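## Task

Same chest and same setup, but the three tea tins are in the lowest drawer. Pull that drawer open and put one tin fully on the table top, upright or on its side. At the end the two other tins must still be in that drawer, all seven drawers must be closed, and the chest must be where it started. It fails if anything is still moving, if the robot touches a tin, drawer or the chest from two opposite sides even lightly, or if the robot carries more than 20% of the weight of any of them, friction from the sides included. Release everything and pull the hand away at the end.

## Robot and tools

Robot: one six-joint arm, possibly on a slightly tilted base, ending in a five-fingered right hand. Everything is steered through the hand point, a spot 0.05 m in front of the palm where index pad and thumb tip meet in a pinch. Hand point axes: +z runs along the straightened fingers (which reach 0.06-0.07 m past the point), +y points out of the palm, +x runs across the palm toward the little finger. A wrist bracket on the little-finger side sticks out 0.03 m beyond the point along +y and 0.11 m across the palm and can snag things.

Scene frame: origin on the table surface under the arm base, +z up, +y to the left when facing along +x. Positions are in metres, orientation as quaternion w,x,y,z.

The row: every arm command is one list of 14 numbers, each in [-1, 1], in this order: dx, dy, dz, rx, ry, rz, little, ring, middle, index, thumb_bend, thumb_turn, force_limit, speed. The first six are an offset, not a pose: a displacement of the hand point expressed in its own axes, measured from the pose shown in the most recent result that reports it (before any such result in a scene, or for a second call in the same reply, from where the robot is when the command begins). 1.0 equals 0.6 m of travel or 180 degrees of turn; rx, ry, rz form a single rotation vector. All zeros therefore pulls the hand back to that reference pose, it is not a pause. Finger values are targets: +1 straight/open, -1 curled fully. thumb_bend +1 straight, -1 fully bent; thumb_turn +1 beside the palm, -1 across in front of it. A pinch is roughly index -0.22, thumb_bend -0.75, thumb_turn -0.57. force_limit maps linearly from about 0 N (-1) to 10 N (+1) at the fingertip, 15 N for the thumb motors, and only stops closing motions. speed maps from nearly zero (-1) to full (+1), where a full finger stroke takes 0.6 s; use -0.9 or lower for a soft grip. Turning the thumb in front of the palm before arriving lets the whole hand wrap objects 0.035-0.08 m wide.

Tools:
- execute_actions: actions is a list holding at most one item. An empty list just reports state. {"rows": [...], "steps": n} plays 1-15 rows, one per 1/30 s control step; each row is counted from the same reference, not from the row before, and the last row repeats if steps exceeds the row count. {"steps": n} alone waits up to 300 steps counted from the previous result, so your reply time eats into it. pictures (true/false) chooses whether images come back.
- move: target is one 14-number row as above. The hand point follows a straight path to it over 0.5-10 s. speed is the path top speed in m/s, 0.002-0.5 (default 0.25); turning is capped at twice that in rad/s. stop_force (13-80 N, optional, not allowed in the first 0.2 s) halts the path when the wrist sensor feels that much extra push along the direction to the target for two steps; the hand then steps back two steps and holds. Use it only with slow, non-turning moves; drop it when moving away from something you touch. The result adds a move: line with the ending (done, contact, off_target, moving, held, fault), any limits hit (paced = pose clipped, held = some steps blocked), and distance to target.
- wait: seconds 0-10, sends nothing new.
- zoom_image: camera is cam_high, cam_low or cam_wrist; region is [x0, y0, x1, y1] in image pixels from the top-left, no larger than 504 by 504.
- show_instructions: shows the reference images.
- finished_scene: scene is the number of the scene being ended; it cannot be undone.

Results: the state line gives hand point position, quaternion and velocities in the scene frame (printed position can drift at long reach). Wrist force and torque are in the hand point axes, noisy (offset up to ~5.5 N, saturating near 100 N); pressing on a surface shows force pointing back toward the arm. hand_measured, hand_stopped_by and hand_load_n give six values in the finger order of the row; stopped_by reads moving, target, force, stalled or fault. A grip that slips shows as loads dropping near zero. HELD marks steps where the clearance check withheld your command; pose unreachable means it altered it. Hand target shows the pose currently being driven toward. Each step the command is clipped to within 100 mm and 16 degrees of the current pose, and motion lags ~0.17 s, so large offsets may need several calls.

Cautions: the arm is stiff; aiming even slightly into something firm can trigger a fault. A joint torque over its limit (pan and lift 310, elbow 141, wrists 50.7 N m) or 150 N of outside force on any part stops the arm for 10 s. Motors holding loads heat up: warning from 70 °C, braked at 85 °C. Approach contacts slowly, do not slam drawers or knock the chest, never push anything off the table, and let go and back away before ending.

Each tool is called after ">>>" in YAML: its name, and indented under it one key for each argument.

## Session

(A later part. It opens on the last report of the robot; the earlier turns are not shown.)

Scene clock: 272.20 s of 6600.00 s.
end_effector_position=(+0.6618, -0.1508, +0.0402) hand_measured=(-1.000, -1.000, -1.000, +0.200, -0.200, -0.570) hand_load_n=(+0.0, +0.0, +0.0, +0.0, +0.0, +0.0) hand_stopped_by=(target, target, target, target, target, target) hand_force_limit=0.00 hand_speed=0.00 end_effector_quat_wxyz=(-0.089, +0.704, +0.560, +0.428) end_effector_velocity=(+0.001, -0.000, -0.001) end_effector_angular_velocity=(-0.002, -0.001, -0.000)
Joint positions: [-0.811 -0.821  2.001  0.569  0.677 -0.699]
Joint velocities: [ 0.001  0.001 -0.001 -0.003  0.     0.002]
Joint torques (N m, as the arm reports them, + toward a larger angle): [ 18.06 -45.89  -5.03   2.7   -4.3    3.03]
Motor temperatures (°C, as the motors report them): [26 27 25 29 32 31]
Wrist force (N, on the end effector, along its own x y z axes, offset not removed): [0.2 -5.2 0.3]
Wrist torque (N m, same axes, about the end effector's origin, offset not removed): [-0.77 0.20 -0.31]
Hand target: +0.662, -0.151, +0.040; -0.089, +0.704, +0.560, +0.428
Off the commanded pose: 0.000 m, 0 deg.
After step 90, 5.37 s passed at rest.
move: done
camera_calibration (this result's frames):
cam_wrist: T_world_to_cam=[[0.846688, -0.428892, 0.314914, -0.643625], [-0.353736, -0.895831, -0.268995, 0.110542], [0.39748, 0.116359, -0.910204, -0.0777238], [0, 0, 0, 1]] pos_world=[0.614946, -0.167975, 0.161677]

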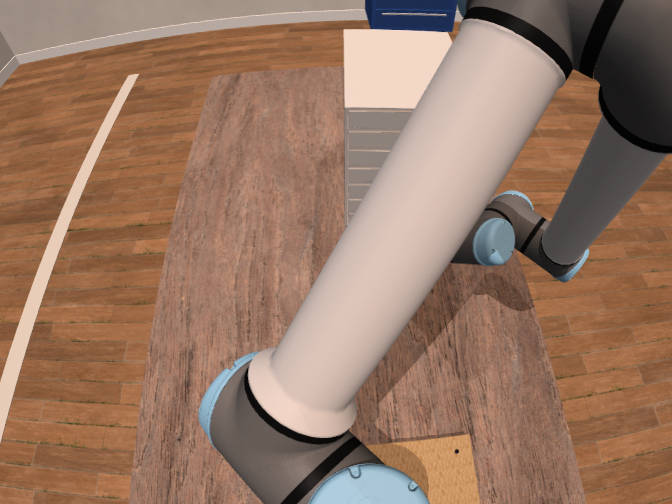

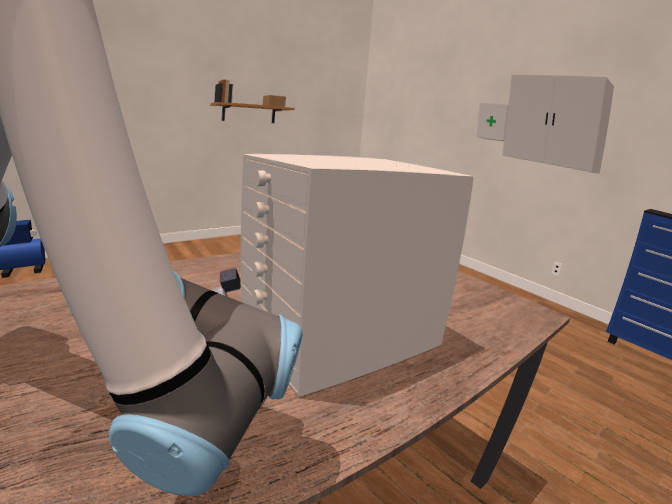

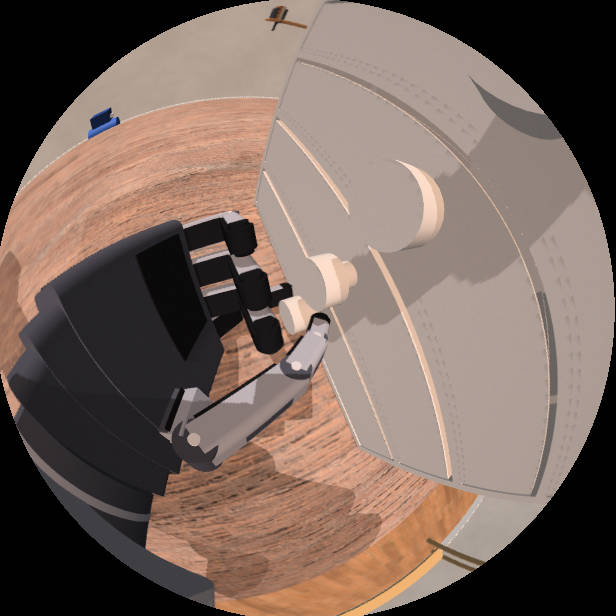

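Looks better. Try closing.

>>> execute_actions:
  actions:
    - {"rows":[[0,0,0,0,0,0,-1,-1,-1,-0.3,-0.8,-0.57,0,-0.5]],"steps":15}
  pictures: false

>>> wait:
  seconds: 0.7

>>> zoom_image:
  camera: "cam_wrist"
  region: [200,180,450,430]

Scene clock: 277.37 s of 6600.00 s.
end_effector_position=(+0.6618, -0.1506, +0.0401) hand_measured=(-1.000, -1.000, -1.000, +0.066, -0.404, -0.570) hand_load_n=(+0.0, +0.0, +0.0, +6.0, +5.0, +0.5) hand_stopped_by=(target, target, target, force, moving, target) hand_force_limit=0.00 hand_speed=-0.50 end_effector_quat_wxyz=(-0.089, +0.704, +0.560, +0.428) end_effector_velocity=(+0.000, -0.000, +0.000) end_effector_angular_velocity=(+0.000, -0.001, -0.000)
Joint positions: [-0.811 -0.821  2.001  0.569  0.677 -0.699]
Joint velocities: [-0.    -0.    -0.     0.001 -0.001 -0.001]
Joint torques (N m, as the arm reports them, + toward a larger angle): [-18.68 -72.62 -14.88   6.13  -3.42  -2.25]
Motor temperatures (°C, as the motors report them): [26 27 25 29 32 31]
Wrist force (N, on the end effector, along its own x y z axes, offset not removed): [-4.5 4.9 3.8]
Wrist torque (N m, same axes, about the end effector's origin, offset not removed): [0.96 0.55 -0.03]
Hand target: +0.662, -0.151, +0.040; -0.089, +0.704, +0.560, +0.428
Off the commanded pose: 0.000 m, 0 deg.
Steps of this call (steps 1 to 90: nothing new was sent; then 1.67 s passed at rest; steps 91 to 105: all 15 steps of this action). Readings (end_effector_position | what the end effector reports):
91: (+0.6618, -0.1506, +0.0401) | hand_measured=(-1.000, -1.000, -1.000, +0.200, -0.200, -0.570) hand_load_n=(+0.0, +0.0, +0.0, +0.0, +0.0, +0.0) hand_stopped_by=(target, target, target, moving, moving, target) hand_force_limit=0.00 hand_speed=-0.50
92: (+0.6618, -0.1506, +0.0401) | hand_measured=(-1.000, -1.000, -1.000, +0.200, -0.200, -0.570) hand_load_n=(+0.0, +0.0, +0.0, +0.0, +0.0, +0.0) hand_stopped_by=(target, target, target, moving, moving, target) hand_force_limit=0.00 hand_speed=-0.50
94: (+0.6618, -0.1506, +0.0401) | hand_measured=(-1.000, -1.000, -1.000, +0.176, -0.216, -0.570) hand_load_n=(+0.0, +0.0, +0.0, +0.0, +0.0, +0.0) hand_stopped_by=(target, target, target, moving, moving, target) hand_force_limit=0.00 hand_speed=-0.50
98: (+0.6618, -0.1506, +0.0401) | hand_measured=(-1.000, -1.000, -1.000, +0.066, -0.286, -0.570) hand_load_n=(+0.0, +0.0, +0.0, +6.0, +0.0, +0.0) hand_stopped_by=(target, target, target, force, moving, target) hand_force_limit=0.00 hand_speed=-0.50
105: the state above

Scene clock: 278.07 s of 6600.00 s.
end_effector_position=(+0.6618, -0.1507, +0.0402) hand_measured=(-1.000, -1.000, -1.000, +0.066, -0.448, -0.570) hand_load_n=(+0.0, +0.0, +0.0, +8.0, +7.5, +1.0) hand_stopped_by=(target, target, target, force, force, target) hand_force_limit=0.00 hand_speed=-0.50 end_effector_quat_wxyz=(-0.089, +0.704, +0.560, +0.428) end_effector_velocity=(+0.000, -0.000, +0.000) end_effector_angular_velocity=(-0.001, -0.001, +0.001)
Joint positions: [-0.811 -0.821  2.001  0.569  0.677 -0.699]
Joint velocities: [ 0.    -0.    -0.001  0.    -0.    -0.001]
Joint torques (N m, as the arm reports them, + toward a larger angle): [-21.2  -87.   -20.15   5.8   -2.38  -2.26]
Motor temperatures (°C, as the motors report them): [26 27 25 29 32 31]
Wrist force (N, on the end effector, along its own x y z axes, offset not removed): [0.2 -1.6 2.7]
Wrist torque (N m, same axes, about the end effector's origin, offset not removed): [0.16 0.22 -0.16]
Hand target: +0.662, -0.151, +0.040; -0.089, +0.704, +0.560, +0.428
Off the commanded pose: 0.000 m, 0 deg.
Steps of this call (steps 1 to 21: nothing new was sent). Readings (end_effector_position | what the end effector reports):
1: (+0.6618, -0.1506, +0.0401) | hand_measured=(-1.000, -1.000, -1.000, +0.066, -0.420, -0.570) hand_load_n=(+0.0, +0.0, +0.0, +6.5, +6.5, +1.0) hand_stopped_by=(target, target, target, force, moving, target) hand_force_limit=0.00 hand_speed=-0.50
2: (+0.6618, -0.1506, +0.0401) | hand_measured=(-1.000, -1.000, -1.000, +0.066, -0.436, -0.570) hand_load_n=(+0.0, +0.0, +0.0, +7.0, +7.0, +1.0) hand_stopped_by=(target, target, target, force, moving, target) hand_force_limit=0.00 hand_speed=-0.50
4: (+0.6618, -0.1506, +0.0401) | hand_measured=(-1.000, -1.000, -1.000, +0.066, -0.450, -0.570) hand_load_n=(+0.0, +0.0, +0.0, +7.5, +7.5, +1.0) hand_stopped_by=(target, target, target, force, force, target) hand_force_limit=0.00 hand_speed=-0.50
8: (+0.6618, -0.1507, +0.0402) | hand_measured=(-1.000, -1.000, -1.000, +0.066, -0.448, -0.570) hand_load_n=(+0.0, +0.0, +0.0, +7.5, +7.5, +1.0) hand_stopped_by=(target, target, target, force, force, target) hand_force_limit=0.00 hand_speed=-0.50
21: the state above
camera_calibration (this result's frames):
cam_wrist: T_world_to_cam=[[0.846696, -0.428917, 0.314861, -0.643609], [-0.353748, -0.895811, -0.269044, 0.110557], [0.397453, 0.116417, -0.910208, -0.0777236], [0, 0, 0, 1]] pos_world=[0.614941, -0.167968, 0.161647]

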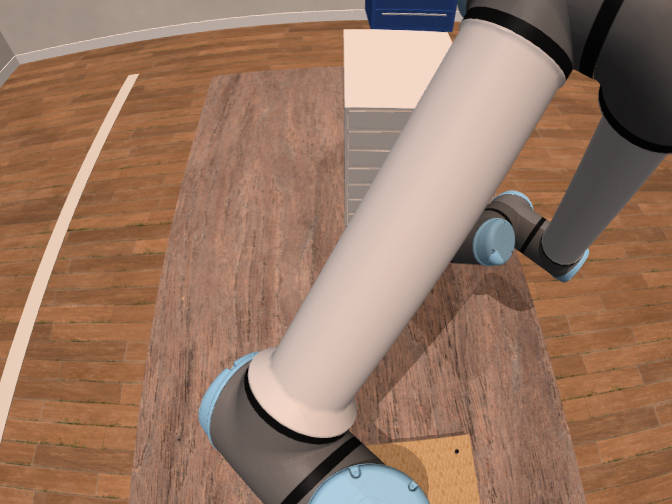

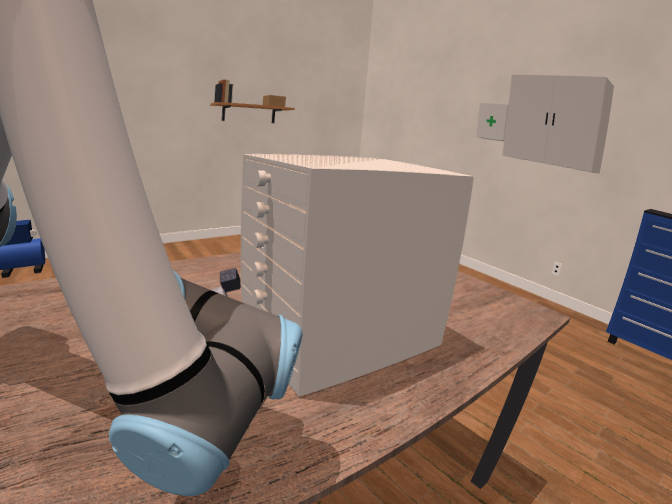

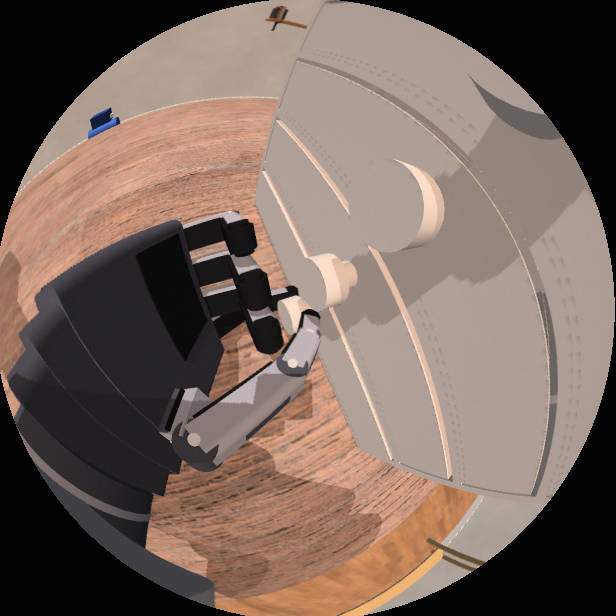

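Region (200, 180, 450, 430) of cam_wrist's 616x616 image, scaled by 2.016, with more detail than that image has.

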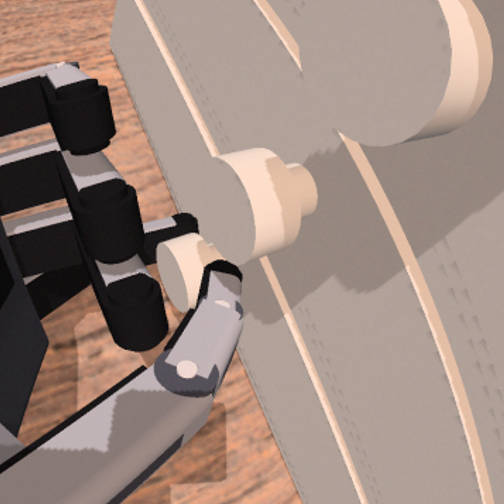

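>>> move:
  target: [0.0024,-0.0589,-0.0313,0,0,0,-1,-1,-1,-0.3,-0.8,-0.57,0,-0.5]
  speed: 0.02
  stop_force: 25

Scene clock: 296.00 s of 6600.00 s.
end_effector_position=(+0.6222, -0.1484, +0.0402) hand_measured=(-1.000, -1.000, -1.000, +0.066, -0.448, -0.570) hand_load_n=(+0.0, +0.0, +0.0, +8.0, +7.0, +1.0) hand_stopped_by=(target, target, target, force, force, target) hand_force_limit=0.00 hand_speed=-0.50 end_effector_quat_wxyz=(-0.089, +0.704, +0.560, +0.428) end_effector_velocity=(-0.003, +0.000, -0.000) end_effector_angular_velocity=(-0.001, +0.000, +0.000)
Joint positions: [-0.869 -0.832  2.076  0.574  0.689 -0.789]
Joint velocities: [-0.004 -0.     0.006 -0.001  0.002 -0.007]
Joint torques (N m, as the arm reports them, + toward a larger angle): [-20.16 -85.96  -3.17   6.34   0.84  -2.1 ]
Motor temperatures (°C, as the motors report them): [26 27 25 29 32 31]
Wrist force (N, on the end effector, along its own x y z axes, offset not removed): [-5.9 0.0 3.3]
Wrist torque (N m, same axes, about the end effector's origin, offset not removed): [0.20 0.73 -0.37]
Hand target: +0.622, -0.148, +0.040; -0.089, +0.704, +0.560, +0.428
Off the commanded pose: 0.000 m, 0 deg.
After step 90, 12.60 s passed at rest.
move: done
camera_calibration (this result's frames):
cam_wrist: T_world_to_cam=[[0.846735, -0.428885, 0.314797, -0.609056], [-0.353704, -0.895815, -0.269087, 0.0985902], [0.397408, 0.116501, -0.910217, -0.0621566], [0, 0, 0, 1]] pos_world=[0.575282, -0.165655, 0.161682]

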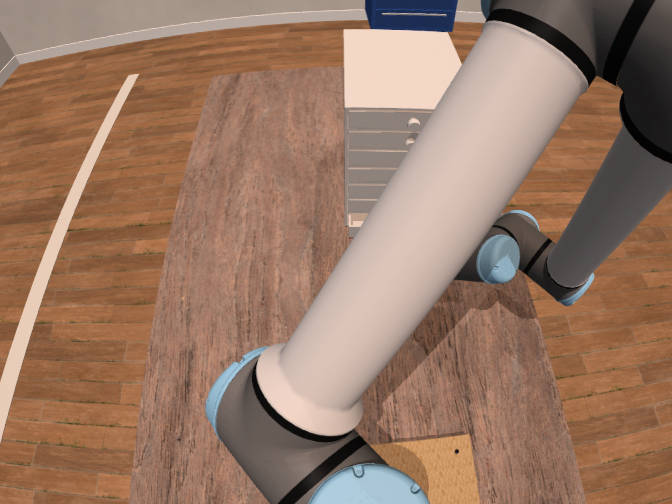

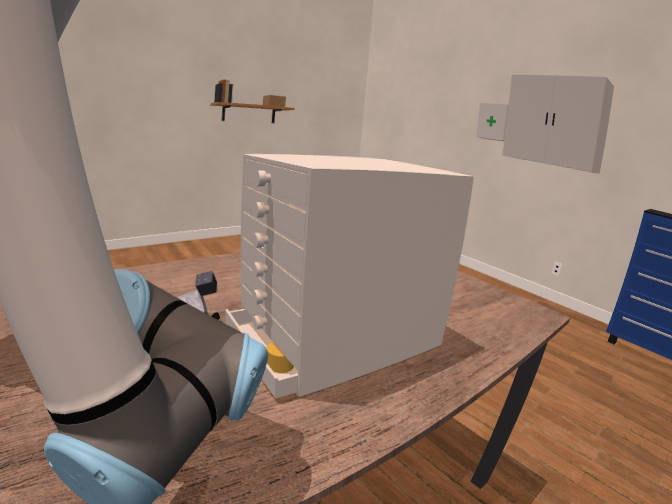

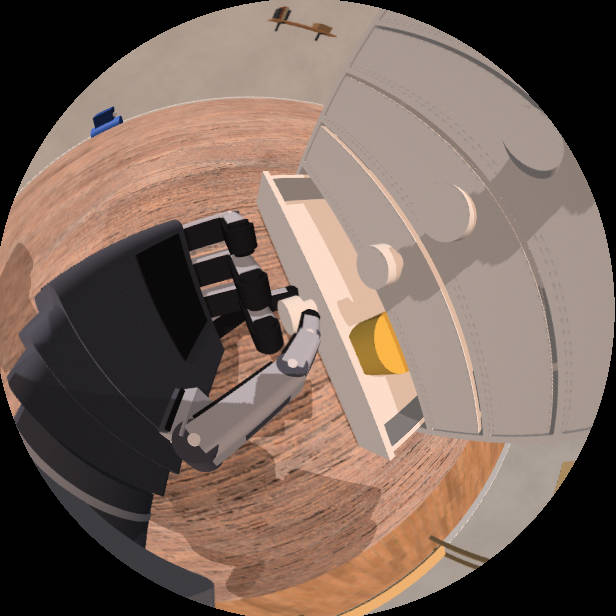

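>>> move:
  target: [0.0059,-0.1473,-0.0782,0,0,0,-1,-1,-1,-0.3,-0.8,-0.57,0,-0.5]
  speed: 0.04
  stop_force: 25

Scene clock: 309.47 s of 6600.00 s.
end_effector_position=(+0.5226, -0.1426, +0.0403) hand_measured=(-1.000, -1.000, -1.000, +0.066, -0.448, -0.570) hand_load_n=(+0.0, +0.0, +0.0, +8.0, +7.5, +1.0) hand_stopped_by=(target, target, target, force, force, target) hand_force_limit=0.00 hand_speed=-0.50 end_effector_quat_wxyz=(-0.089, +0.704, +0.560, +0.428) end_effector_velocity=(-0.003, +0.000, -0.000) end_effector_angular_velocity=(-0.000, +0.000, +0.001)
Joint positions: [-1.054 -0.835  2.257  0.595  0.752 -1.053]
Joint velocities: [-0.007  0.001  0.005  0.001  0.004 -0.011]
Joint torques (N m, as the arm reports them, + toward a larger angle): [-14.9  -40.19   3.73   6.43   1.37  -2.21]
Motor temperatures (°C, as the motors report them): [26 27 25 29 32 31]
Wrist force (N, on the end effector, along its own x y z axes, offset not removed): [2.4 -2.2 3.0]
Wrist torque (N m, same axes, about the end effector's origin, offset not removed): [-0.37 -0.40 0.04]
Hand target: +0.522, -0.143, +0.040; -0.089, +0.704, +0.560, +0.428
Off the commanded pose: 0.000 m, 0 deg.
After step 90, 7.57 s passed at rest.
move: done
camera_calibration (this result's frames):
cam_wrist: T_world_to_cam=[[0.846839, -0.428797, 0.314636, -0.522278], [-0.353558, -0.895821, -0.26926, 0.0685346], [0.397316, 0.116778, -0.910221, -0.0231409], [0, 0, 0, 1]] pos_world=[0.475711, -0.159854, 0.161718]

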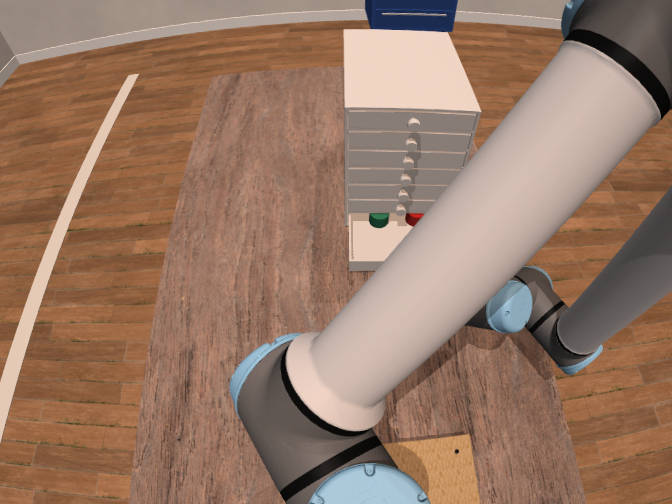

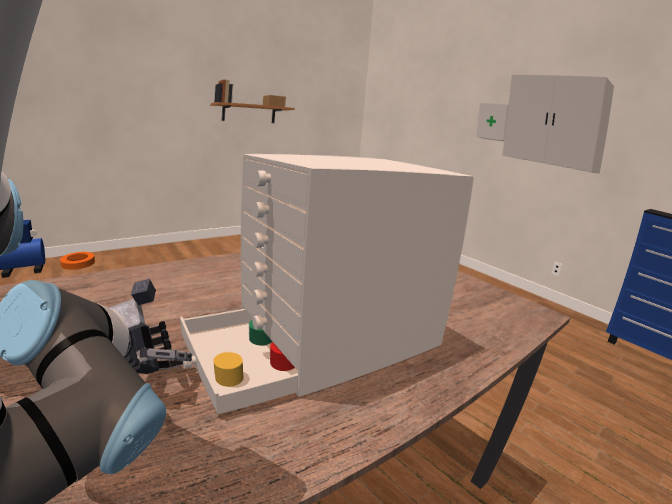

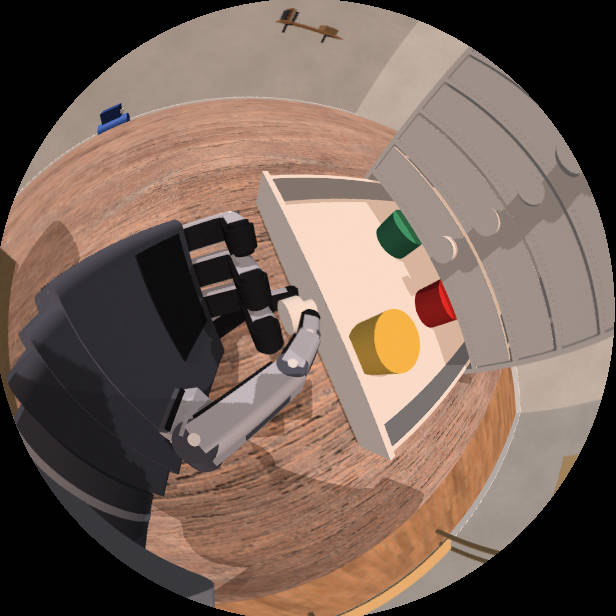

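>>> move:
  target: [0.0018,-0.0442,-0.0235,0,0,0,-1,-1,-1,-0.3,-0.8,-0.57,0,-0.5]
  speed: 0.03
  stop_force: 25

>>> move:
  target: [0,0,0,0,0,0,-1,-1,-1,0.2,-0.2,-0.57,0,-0.2]
  speed: 0.01

Scene clock: 319.23 s of 6600.00 s.
end_effector_position=(+0.4929, -0.1408, +0.0403) hand_measured=(-1.000, -1.000, -1.000, +0.066, -0.448, -0.570) hand_load_n=(+0.0, +0.0, +0.0, +8.0, +7.5, +1.0) hand_stopped_by=(target, target, target, force, force, target) hand_force_limit=0.00 hand_speed=-0.50 end_effector_quat_wxyz=(-0.089, +0.704, +0.560, +0.428) end_effector_velocity=(-0.003, -0.001, +0.000) end_effector_angular_velocity=(-0.000, -0.001, -0.000)
Joint positions: [-1.123 -0.828  2.309  0.6    0.784 -1.141]
Joint velocities: [-0.008  0.001  0.004  0.001  0.003 -0.01 ]
Joint torques (N m, as the arm reports them, + toward a larger angle): [-21.   -38.7    5.47   5.82   1.82  -1.6 ]
Motor temperatures (°C, as the motors report them): [26 27 25 29 32 31]
Wrist force (N, on the end effector, along its own x y z axes, offset not removed): [-1.8 -4.5 -0.2]
Wrist torque (N m, same axes, about the end effector's origin, offset not removed): [-0.34 0.43 -0.19]
Hand target: +0.493, -0.141, +0.040; -0.089, +0.704, +0.560, +0.428
Off the commanded pose: 0.000 m, 0 deg.
After step 90, 5.40 s passed at rest.
move: done
camera_calibration (this result's frames):
cam_wrist: T_world_to_cam=[[0.846865, -0.428794, 0.314572, -0.49646], [-0.353537, -0.895811, -0.26932, 0.0596313], [0.39728, 0.116864, -0.910226, -0.0115053], [0, 0, 0, 1]] pos_world=[0.446087, -0.158116, 0.16176]

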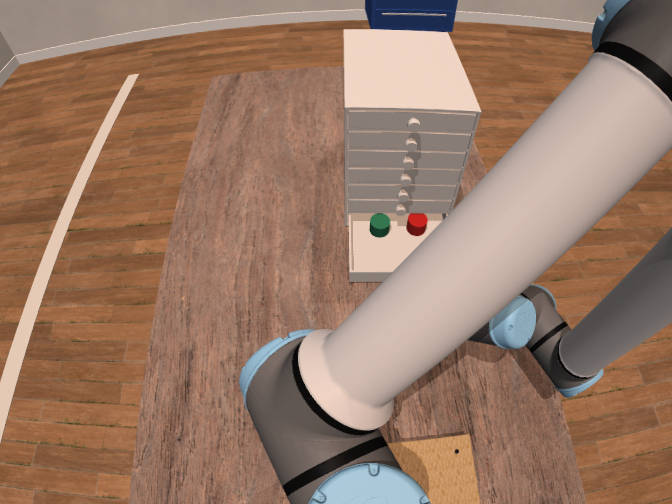

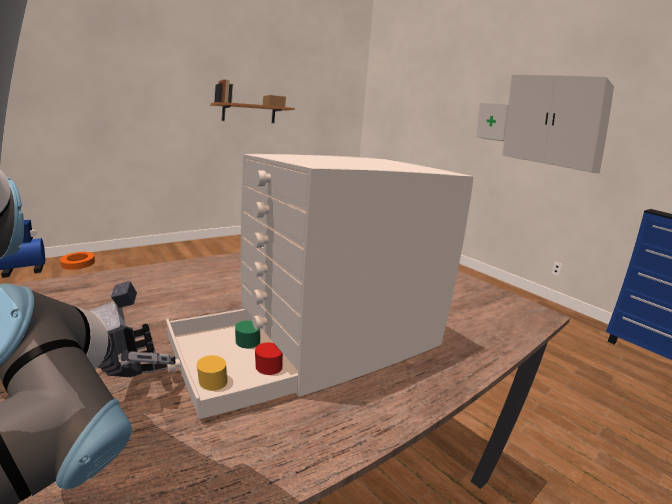

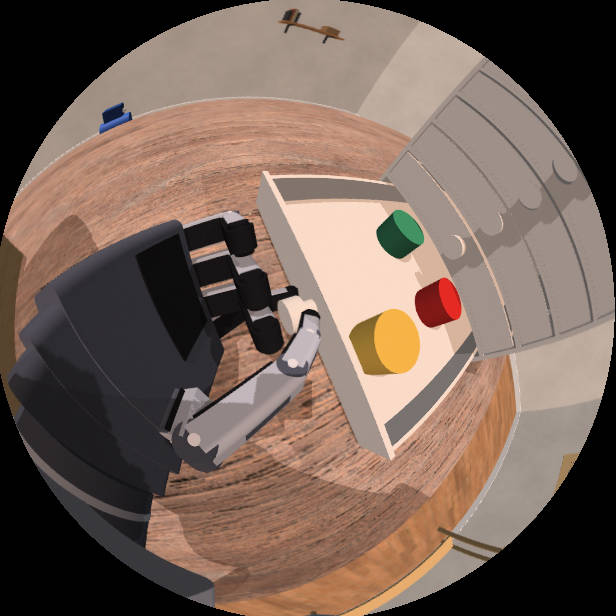

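Scene clock: 319.80 s of 6600.00 s.
end_effector_position=(+0.4929, -0.1408, +0.0403) hand_measured=(-1.000, -1.000, -1.000, +0.200, -0.200, -0.570) hand_load_n=(+0.0, +0.0, +0.0, +0.0, +0.0, +0.0) hand_stopped_by=(target, target, target, target, target, target) hand_force_limit=0.00 hand_speed=-0.20 end_effector_quat_wxyz=(-0.089, +0.704, +0.560, +0.428) end_effector_velocity=(-0.000, +0.001, +0.000) end_effector_angular_velocity=(+0.001, +0.001, +0.000)
Joint positions: [-1.123 -0.828  2.309  0.6    0.784 -1.141]
Joint velocities: [ 0.     0.     0.001 -0.     0.     0.   ]
Joint torques (N m, as the arm reports them, + toward a larger angle): [ 16.5  -41.74  -8.27   4.84  -2.57   2.87]
Motor temperatures (°C, as the motors report them): [26 27 25 29 32 31]
Wrist force (N, on the end effector, along its own x y z axes, offset not removed): [-3.2 -3.7 1.1]
Wrist torque (N m, same axes, about the end effector's origin, offset not removed): [-0.52 0.68 -0.27]
Hand target: +0.493, -0.141, +0.040; -0.089, +0.704, +0.560, +0.428
Off the commanded pose: 0.000 m, 0 deg.
move: done
camera_calibration (this result's frames):
cam_wrist: T_world_to_cam=[[0.846904, -0.42883, 0.31442, -0.496412], [-0.353584, -0.895785, -0.269345, 0.059654], [0.397156, 0.116936, -0.910271, -0.0114314], [0, 0, 0, 1]] pos_world=[0.446046, -0.158102, 0.161744]

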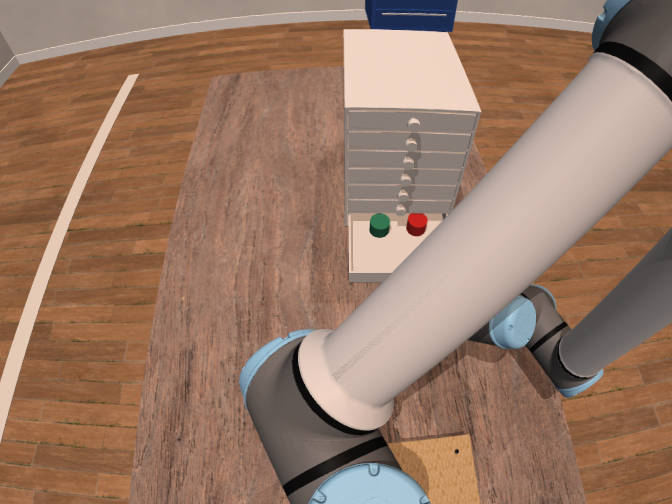

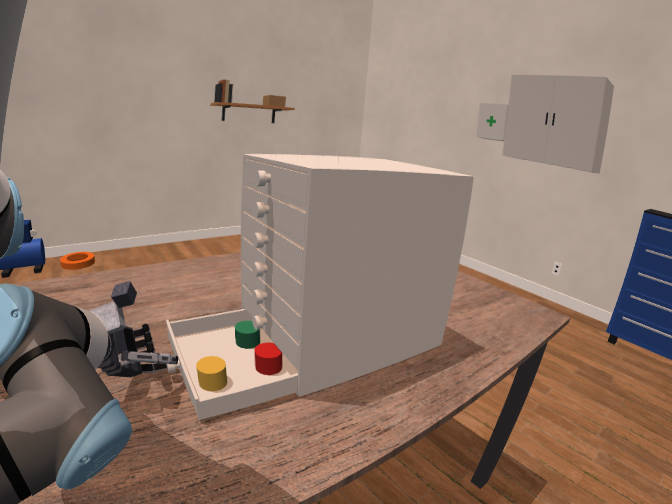

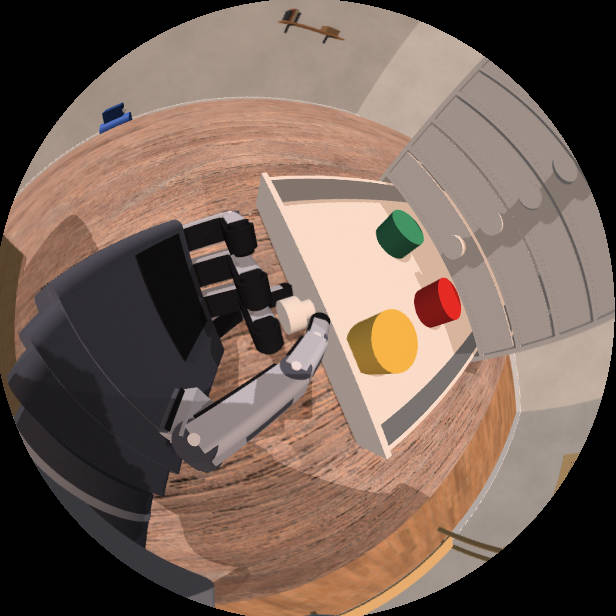

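>>> move:
  target: [0,-0.0505,-0.029,0,0,0,-1,-1,-1,0.2,-0.2,-0.57,0,-0.2]
  speed: 0.05

>>> move:
  target: [0.13,0.065,-0.112,0,0,0,-1,-1,-1,0.2,-0.2,-0.57,0,-0.2]
  speed: 0.15

Scene clock: 412.10 s of 6600.00 s.
end_effector_position=(+0.4584, -0.1404, +0.0403) hand_measured=(-1.000, -1.000, -1.000, +0.200, -0.200, -0.570) hand_load_n=(+0.0, +0.0, +0.0, +0.0, +0.0, +0.0) hand_stopped_by=(target, target, target, target, target, target) hand_force_limit=0.00 hand_speed=-0.20 end_effector_quat_wxyz=(-0.089, +0.704, +0.560, +0.428) end_effector_velocity=(-0.003, +0.001, +0.000) end_effector_angular_velocity=(+0.001, -0.001, +0.001)
Joint positions: [-1.216 -0.814  2.365  0.606  0.833 -1.25 ]
Joint velocities: [-0.009  0.002  0.006  0.001  0.005 -0.012]
Joint torques (N m, as the arm reports them, + toward a larger angle): [-22.86 -32.97   6.48   5.75   1.54  -1.75]
Motor temperatures (°C, as the motors report them): [26 27 25 29 32 31]
Wrist force (N, on the end effector, along its own x y z axes, offset not removed): [3.1 -2.9 3.1]
Wrist torque (N m, same axes, about the end effector's origin, offset not removed): [-0.60 -0.12 0.10]
Hand target: +0.458, -0.140, +0.040; -0.089, +0.704, +0.560, +0.428
Off the commanded pose: 0.000 m, 0 deg.
After step 90, 88.17 s passed at rest.
move: done
camera_calibration (this result's frames):
cam_wrist: T_world_to_cam=[[0.846932, -0.428834, 0.314337, -0.467009], [-0.353569, -0.89577, -0.269418, 0.0477705], [0.397109, 0.117038, -0.910278, 0.00227203], [0, 0, 0, 1]] pos_world=[0.411513, -0.157744, 0.161737]

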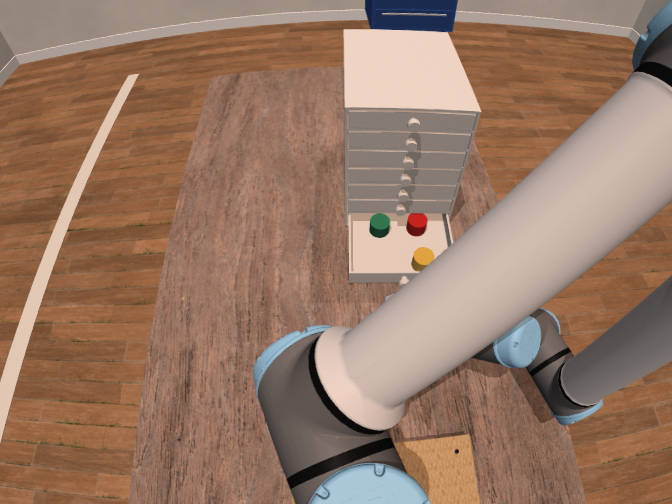

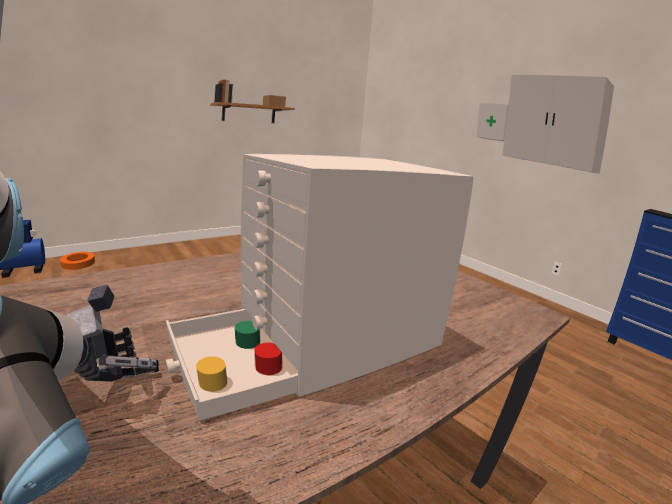

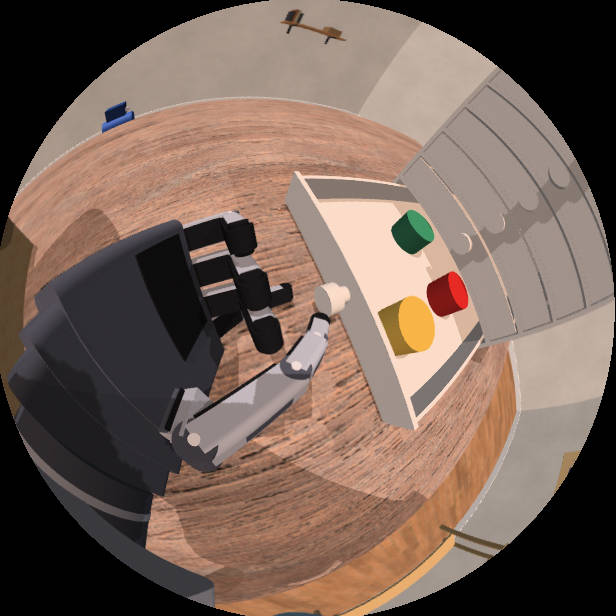

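Scene clock: 413.47 s of 6600.00 s.
end_effector_position=(+0.4587, -0.1394, +0.1500) hand_measured=(-1.000, -1.000, -1.000, +0.200, -0.200, -0.570) hand_load_n=(+0.0, +0.0, +0.0, +0.0, +0.0, +0.0) hand_stopped_by=(target, target, target, target, target, target) hand_force_limit=0.00 hand_speed=-0.20 end_effector_quat_wxyz=(-0.089, +0.704, +0.560, +0.428) end_effector_velocity=(-0.000, -0.000, +0.003) end_effector_angular_velocity=(+0.001, +0.001, +0.000)
Joint positions: [-1.215 -1.073  2.4    0.83   0.832 -1.25 ]
Joint velocities: [-0.001 -0.006  0.     0.008  0.001 -0.001]
Joint torques (N m, as the arm reports them, + toward a larger angle): [-21.16 -66.15  -0.62   6.29   1.65  -2.17]
Motor temperatures (°C, as the motors report them): [26 27 25 29 32 31]
Wrist force (N, on the end effector, along its own x y z axes, offset not removed): [3.8 -1.3 0.0]
Wrist torque (N m, same axes, about the end effector's origin, offset not removed): [-0.06 -0.32 -0.15]
Hand target: +0.459, -0.139, +0.150; -0.089, +0.704, +0.560, +0.428
Off the commanded pose: 0.000 m, 0 deg.
move: done
camera_calibration (this result's frames):
cam_wrist: T_world_to_cam=[[0.846917, -0.428852, 0.314354, -0.50136], [-0.35357, -0.895759, -0.269452, 0.0784121], [0.39714, 0.117057, -0.910262, 0.101878], [0, 0, 0, 1]] pos_world=[0.411874, -0.156696, 0.271469]

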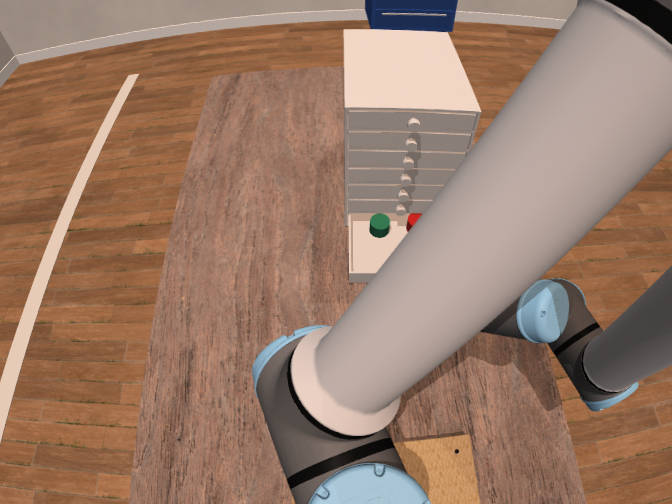

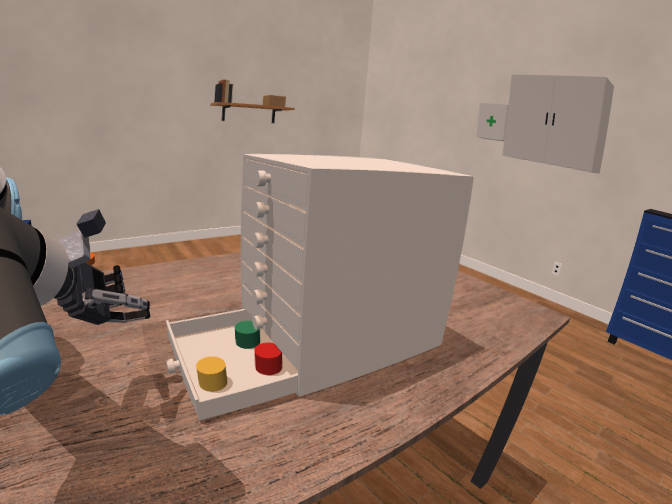

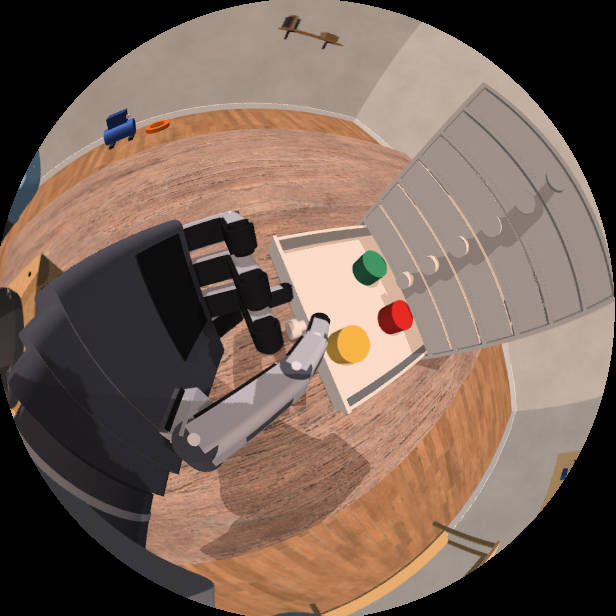

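>>> move:
  target: [-0.083,0.160,-0.004,0.077,-0.044,0.469,-1,-1,-1,0.75,-0.3,-0.57,0.3,0]
  speed: 0.1

Scene clock: 439.60 s of 6600.00 s.
end_effector_position=(+0.5399, -0.2106, +0.1509) hand_measured=(-1.000, -1.000, -1.000, +0.750, -0.300, -0.570) hand_load_n=(+0.0, +0.0, +0.0, +0.0, +0.0, +0.0) hand_stopped_by=(target, target, target, target, target, target) hand_force_limit=0.30 hand_speed=0.00 end_effector_quat_wxyz=(-0.394, +0.907, -0.008, +0.148) end_effector_velocity=(+0.001, -0.001, -0.000) end_effector_angular_velocity=(+0.007, +0.014, -0.010)
Joint positions: [-0.902 -0.973  1.907  1.195  0.865  0.447]
Joint velocities: [ 0.001  0.004 -0.006  0.005 -0.     0.018]
Joint torques (N m, as the arm reports them, + toward a larger angle): [ 19.23 -46.62 -27.39   5.52  -4.     2.92]
Motor temperatures (°C, as the motors report them): [26 27 25 29 32 31]
Wrist force (N, on the end effector, along its own x y z axes, offset not removed): [-5.0 0.7 -2.7]
Wrist torque (N m, same axes, about the end effector's origin, offset not removed): [0.44 1.02 -0.37]
Hand target: +0.540, -0.211, +0.151; -0.394, +0.907, -0.009, +0.148
Off the commanded pose: 0.001 m, 0 deg.
After step 90, 15.23 s passed at rest.
move: done
camera_calibration (this result's frames):
cam_wrist: T_world_to_cam=[[0.0190715, -0.697156, -0.716666, -0.0549374], [-0.953282, -0.228818, 0.197221, 0.437346], [-0.30148, 0.679423, -0.66895, 0.537981], [0, 0, 0, 1]] pos_world=[0.580152, -0.303744, 0.234257]

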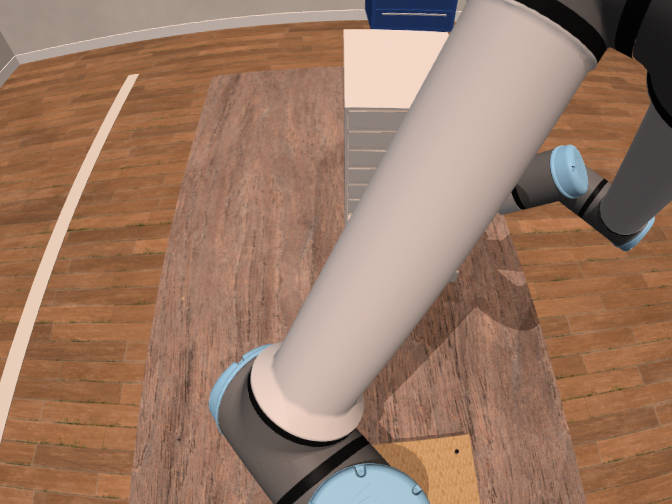

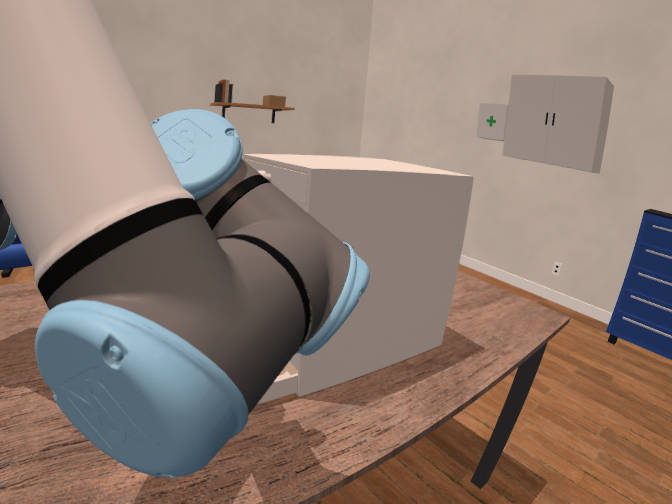

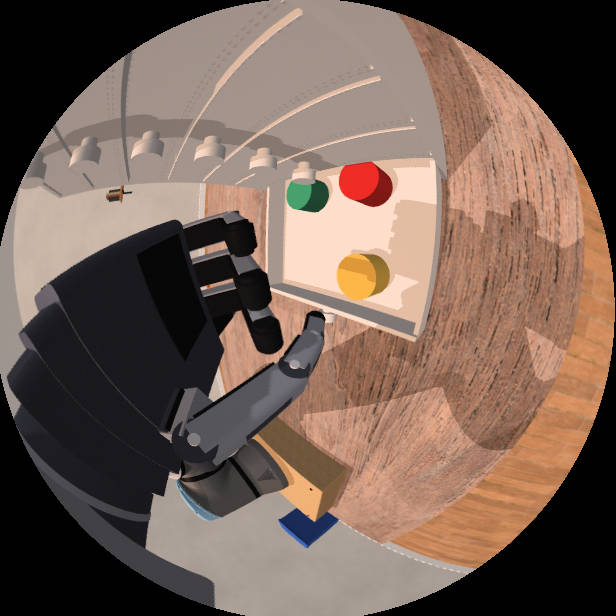

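>>> move:
  target: [-0.027,0.091,0.0835,0,0,0,-1,-1,-1,0.75,-0.3,-0.57,0.3,0]
  speed: 0.06
  stop_force: 15

>>> zoom_image:
  camera: "cam_wrist"
  region: [200,180,450,430]

Scene clock: 458.27 s of 6600.00 s.
end_effector_position=(+0.5439, -0.2105, +0.0755) hand_measured=(-1.000, -1.000, -1.000, +0.750, -0.300, -0.570) hand_load_n=(+0.0, +0.0, +0.0, +0.0, +0.0, +0.0) hand_stopped_by=(target, target, target, target, target, target) hand_force_limit=0.30 hand_speed=0.00 end_effector_quat_wxyz=(-0.394, +0.907, -0.008, +0.148) end_effector_velocity=(+0.000, +0.000, -0.002) end_effector_angular_velocity=(+0.001, +0.000, +0.000)
Joint positions: [-0.896 -0.862  1.901  1.085  0.862  0.454]
Joint velocities: [ 0.     0.004 -0.    -0.003 -0.    -0.   ]
Joint torques (N m, as the arm reports them, + toward a larger angle): [ 17.69 -53.93 -24.98   1.43  -3.85   2.91]
Motor temperatures (°C, as the motors report them): [26 27 25 29 32 31]
Wrist force (N, on the end effector, along its own x y z axes, offset not removed): [-0.3 -2.2 -2.9]
Wrist torque (N m, same axes, about the end effector's origin, offset not removed): [-0.02 0.60 -0.24]
Hand target: +0.544, -0.211, +0.075; -0.394, +0.907, -0.008, +0.148
Off the commanded pose: 0.000 m, 0 deg.
After step 90, 13.93 s passed at rest.
move: done
camera_calibration (this result's frames):
cam_wrist: T_world_to_cam=[[0.019068, -0.697161, -0.716661, -0.108985], [-0.953283, -0.228812, 0.197223, 0.45604], [-0.301477, 0.67942, -0.668955, 0.48867], [0, 0, 0, 1]] pos_world=[0.584136, -0.303645, 0.158852]

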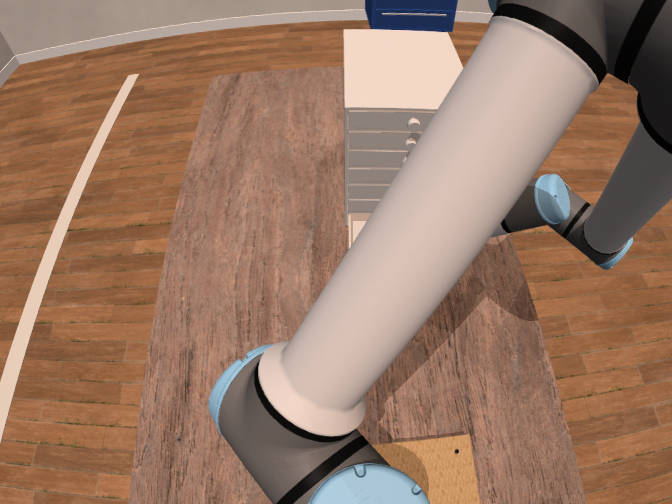

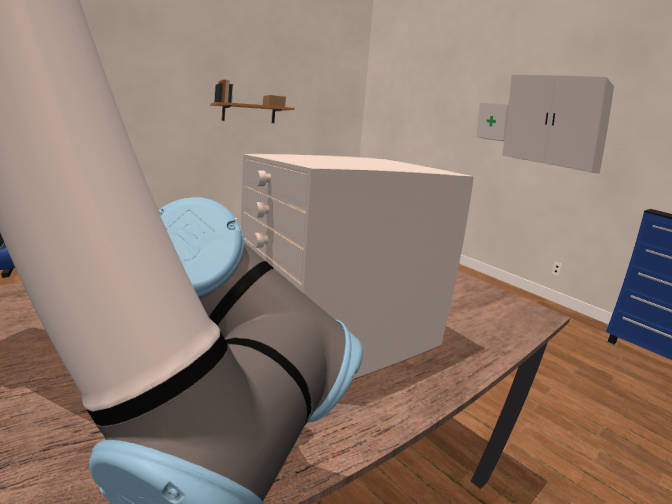

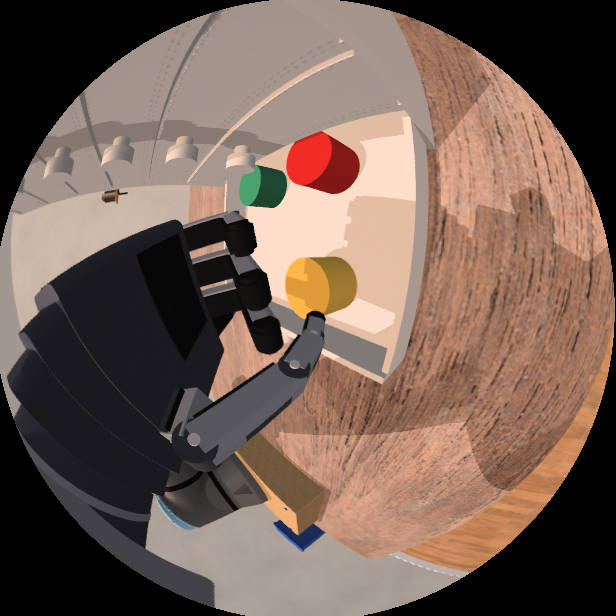

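Region (200, 180, 450, 430) of cam_wrist's 616x616 image, scaled by 2.016, with more detail than that image has.

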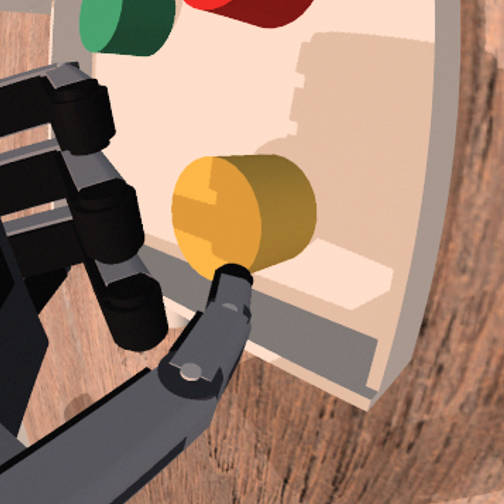

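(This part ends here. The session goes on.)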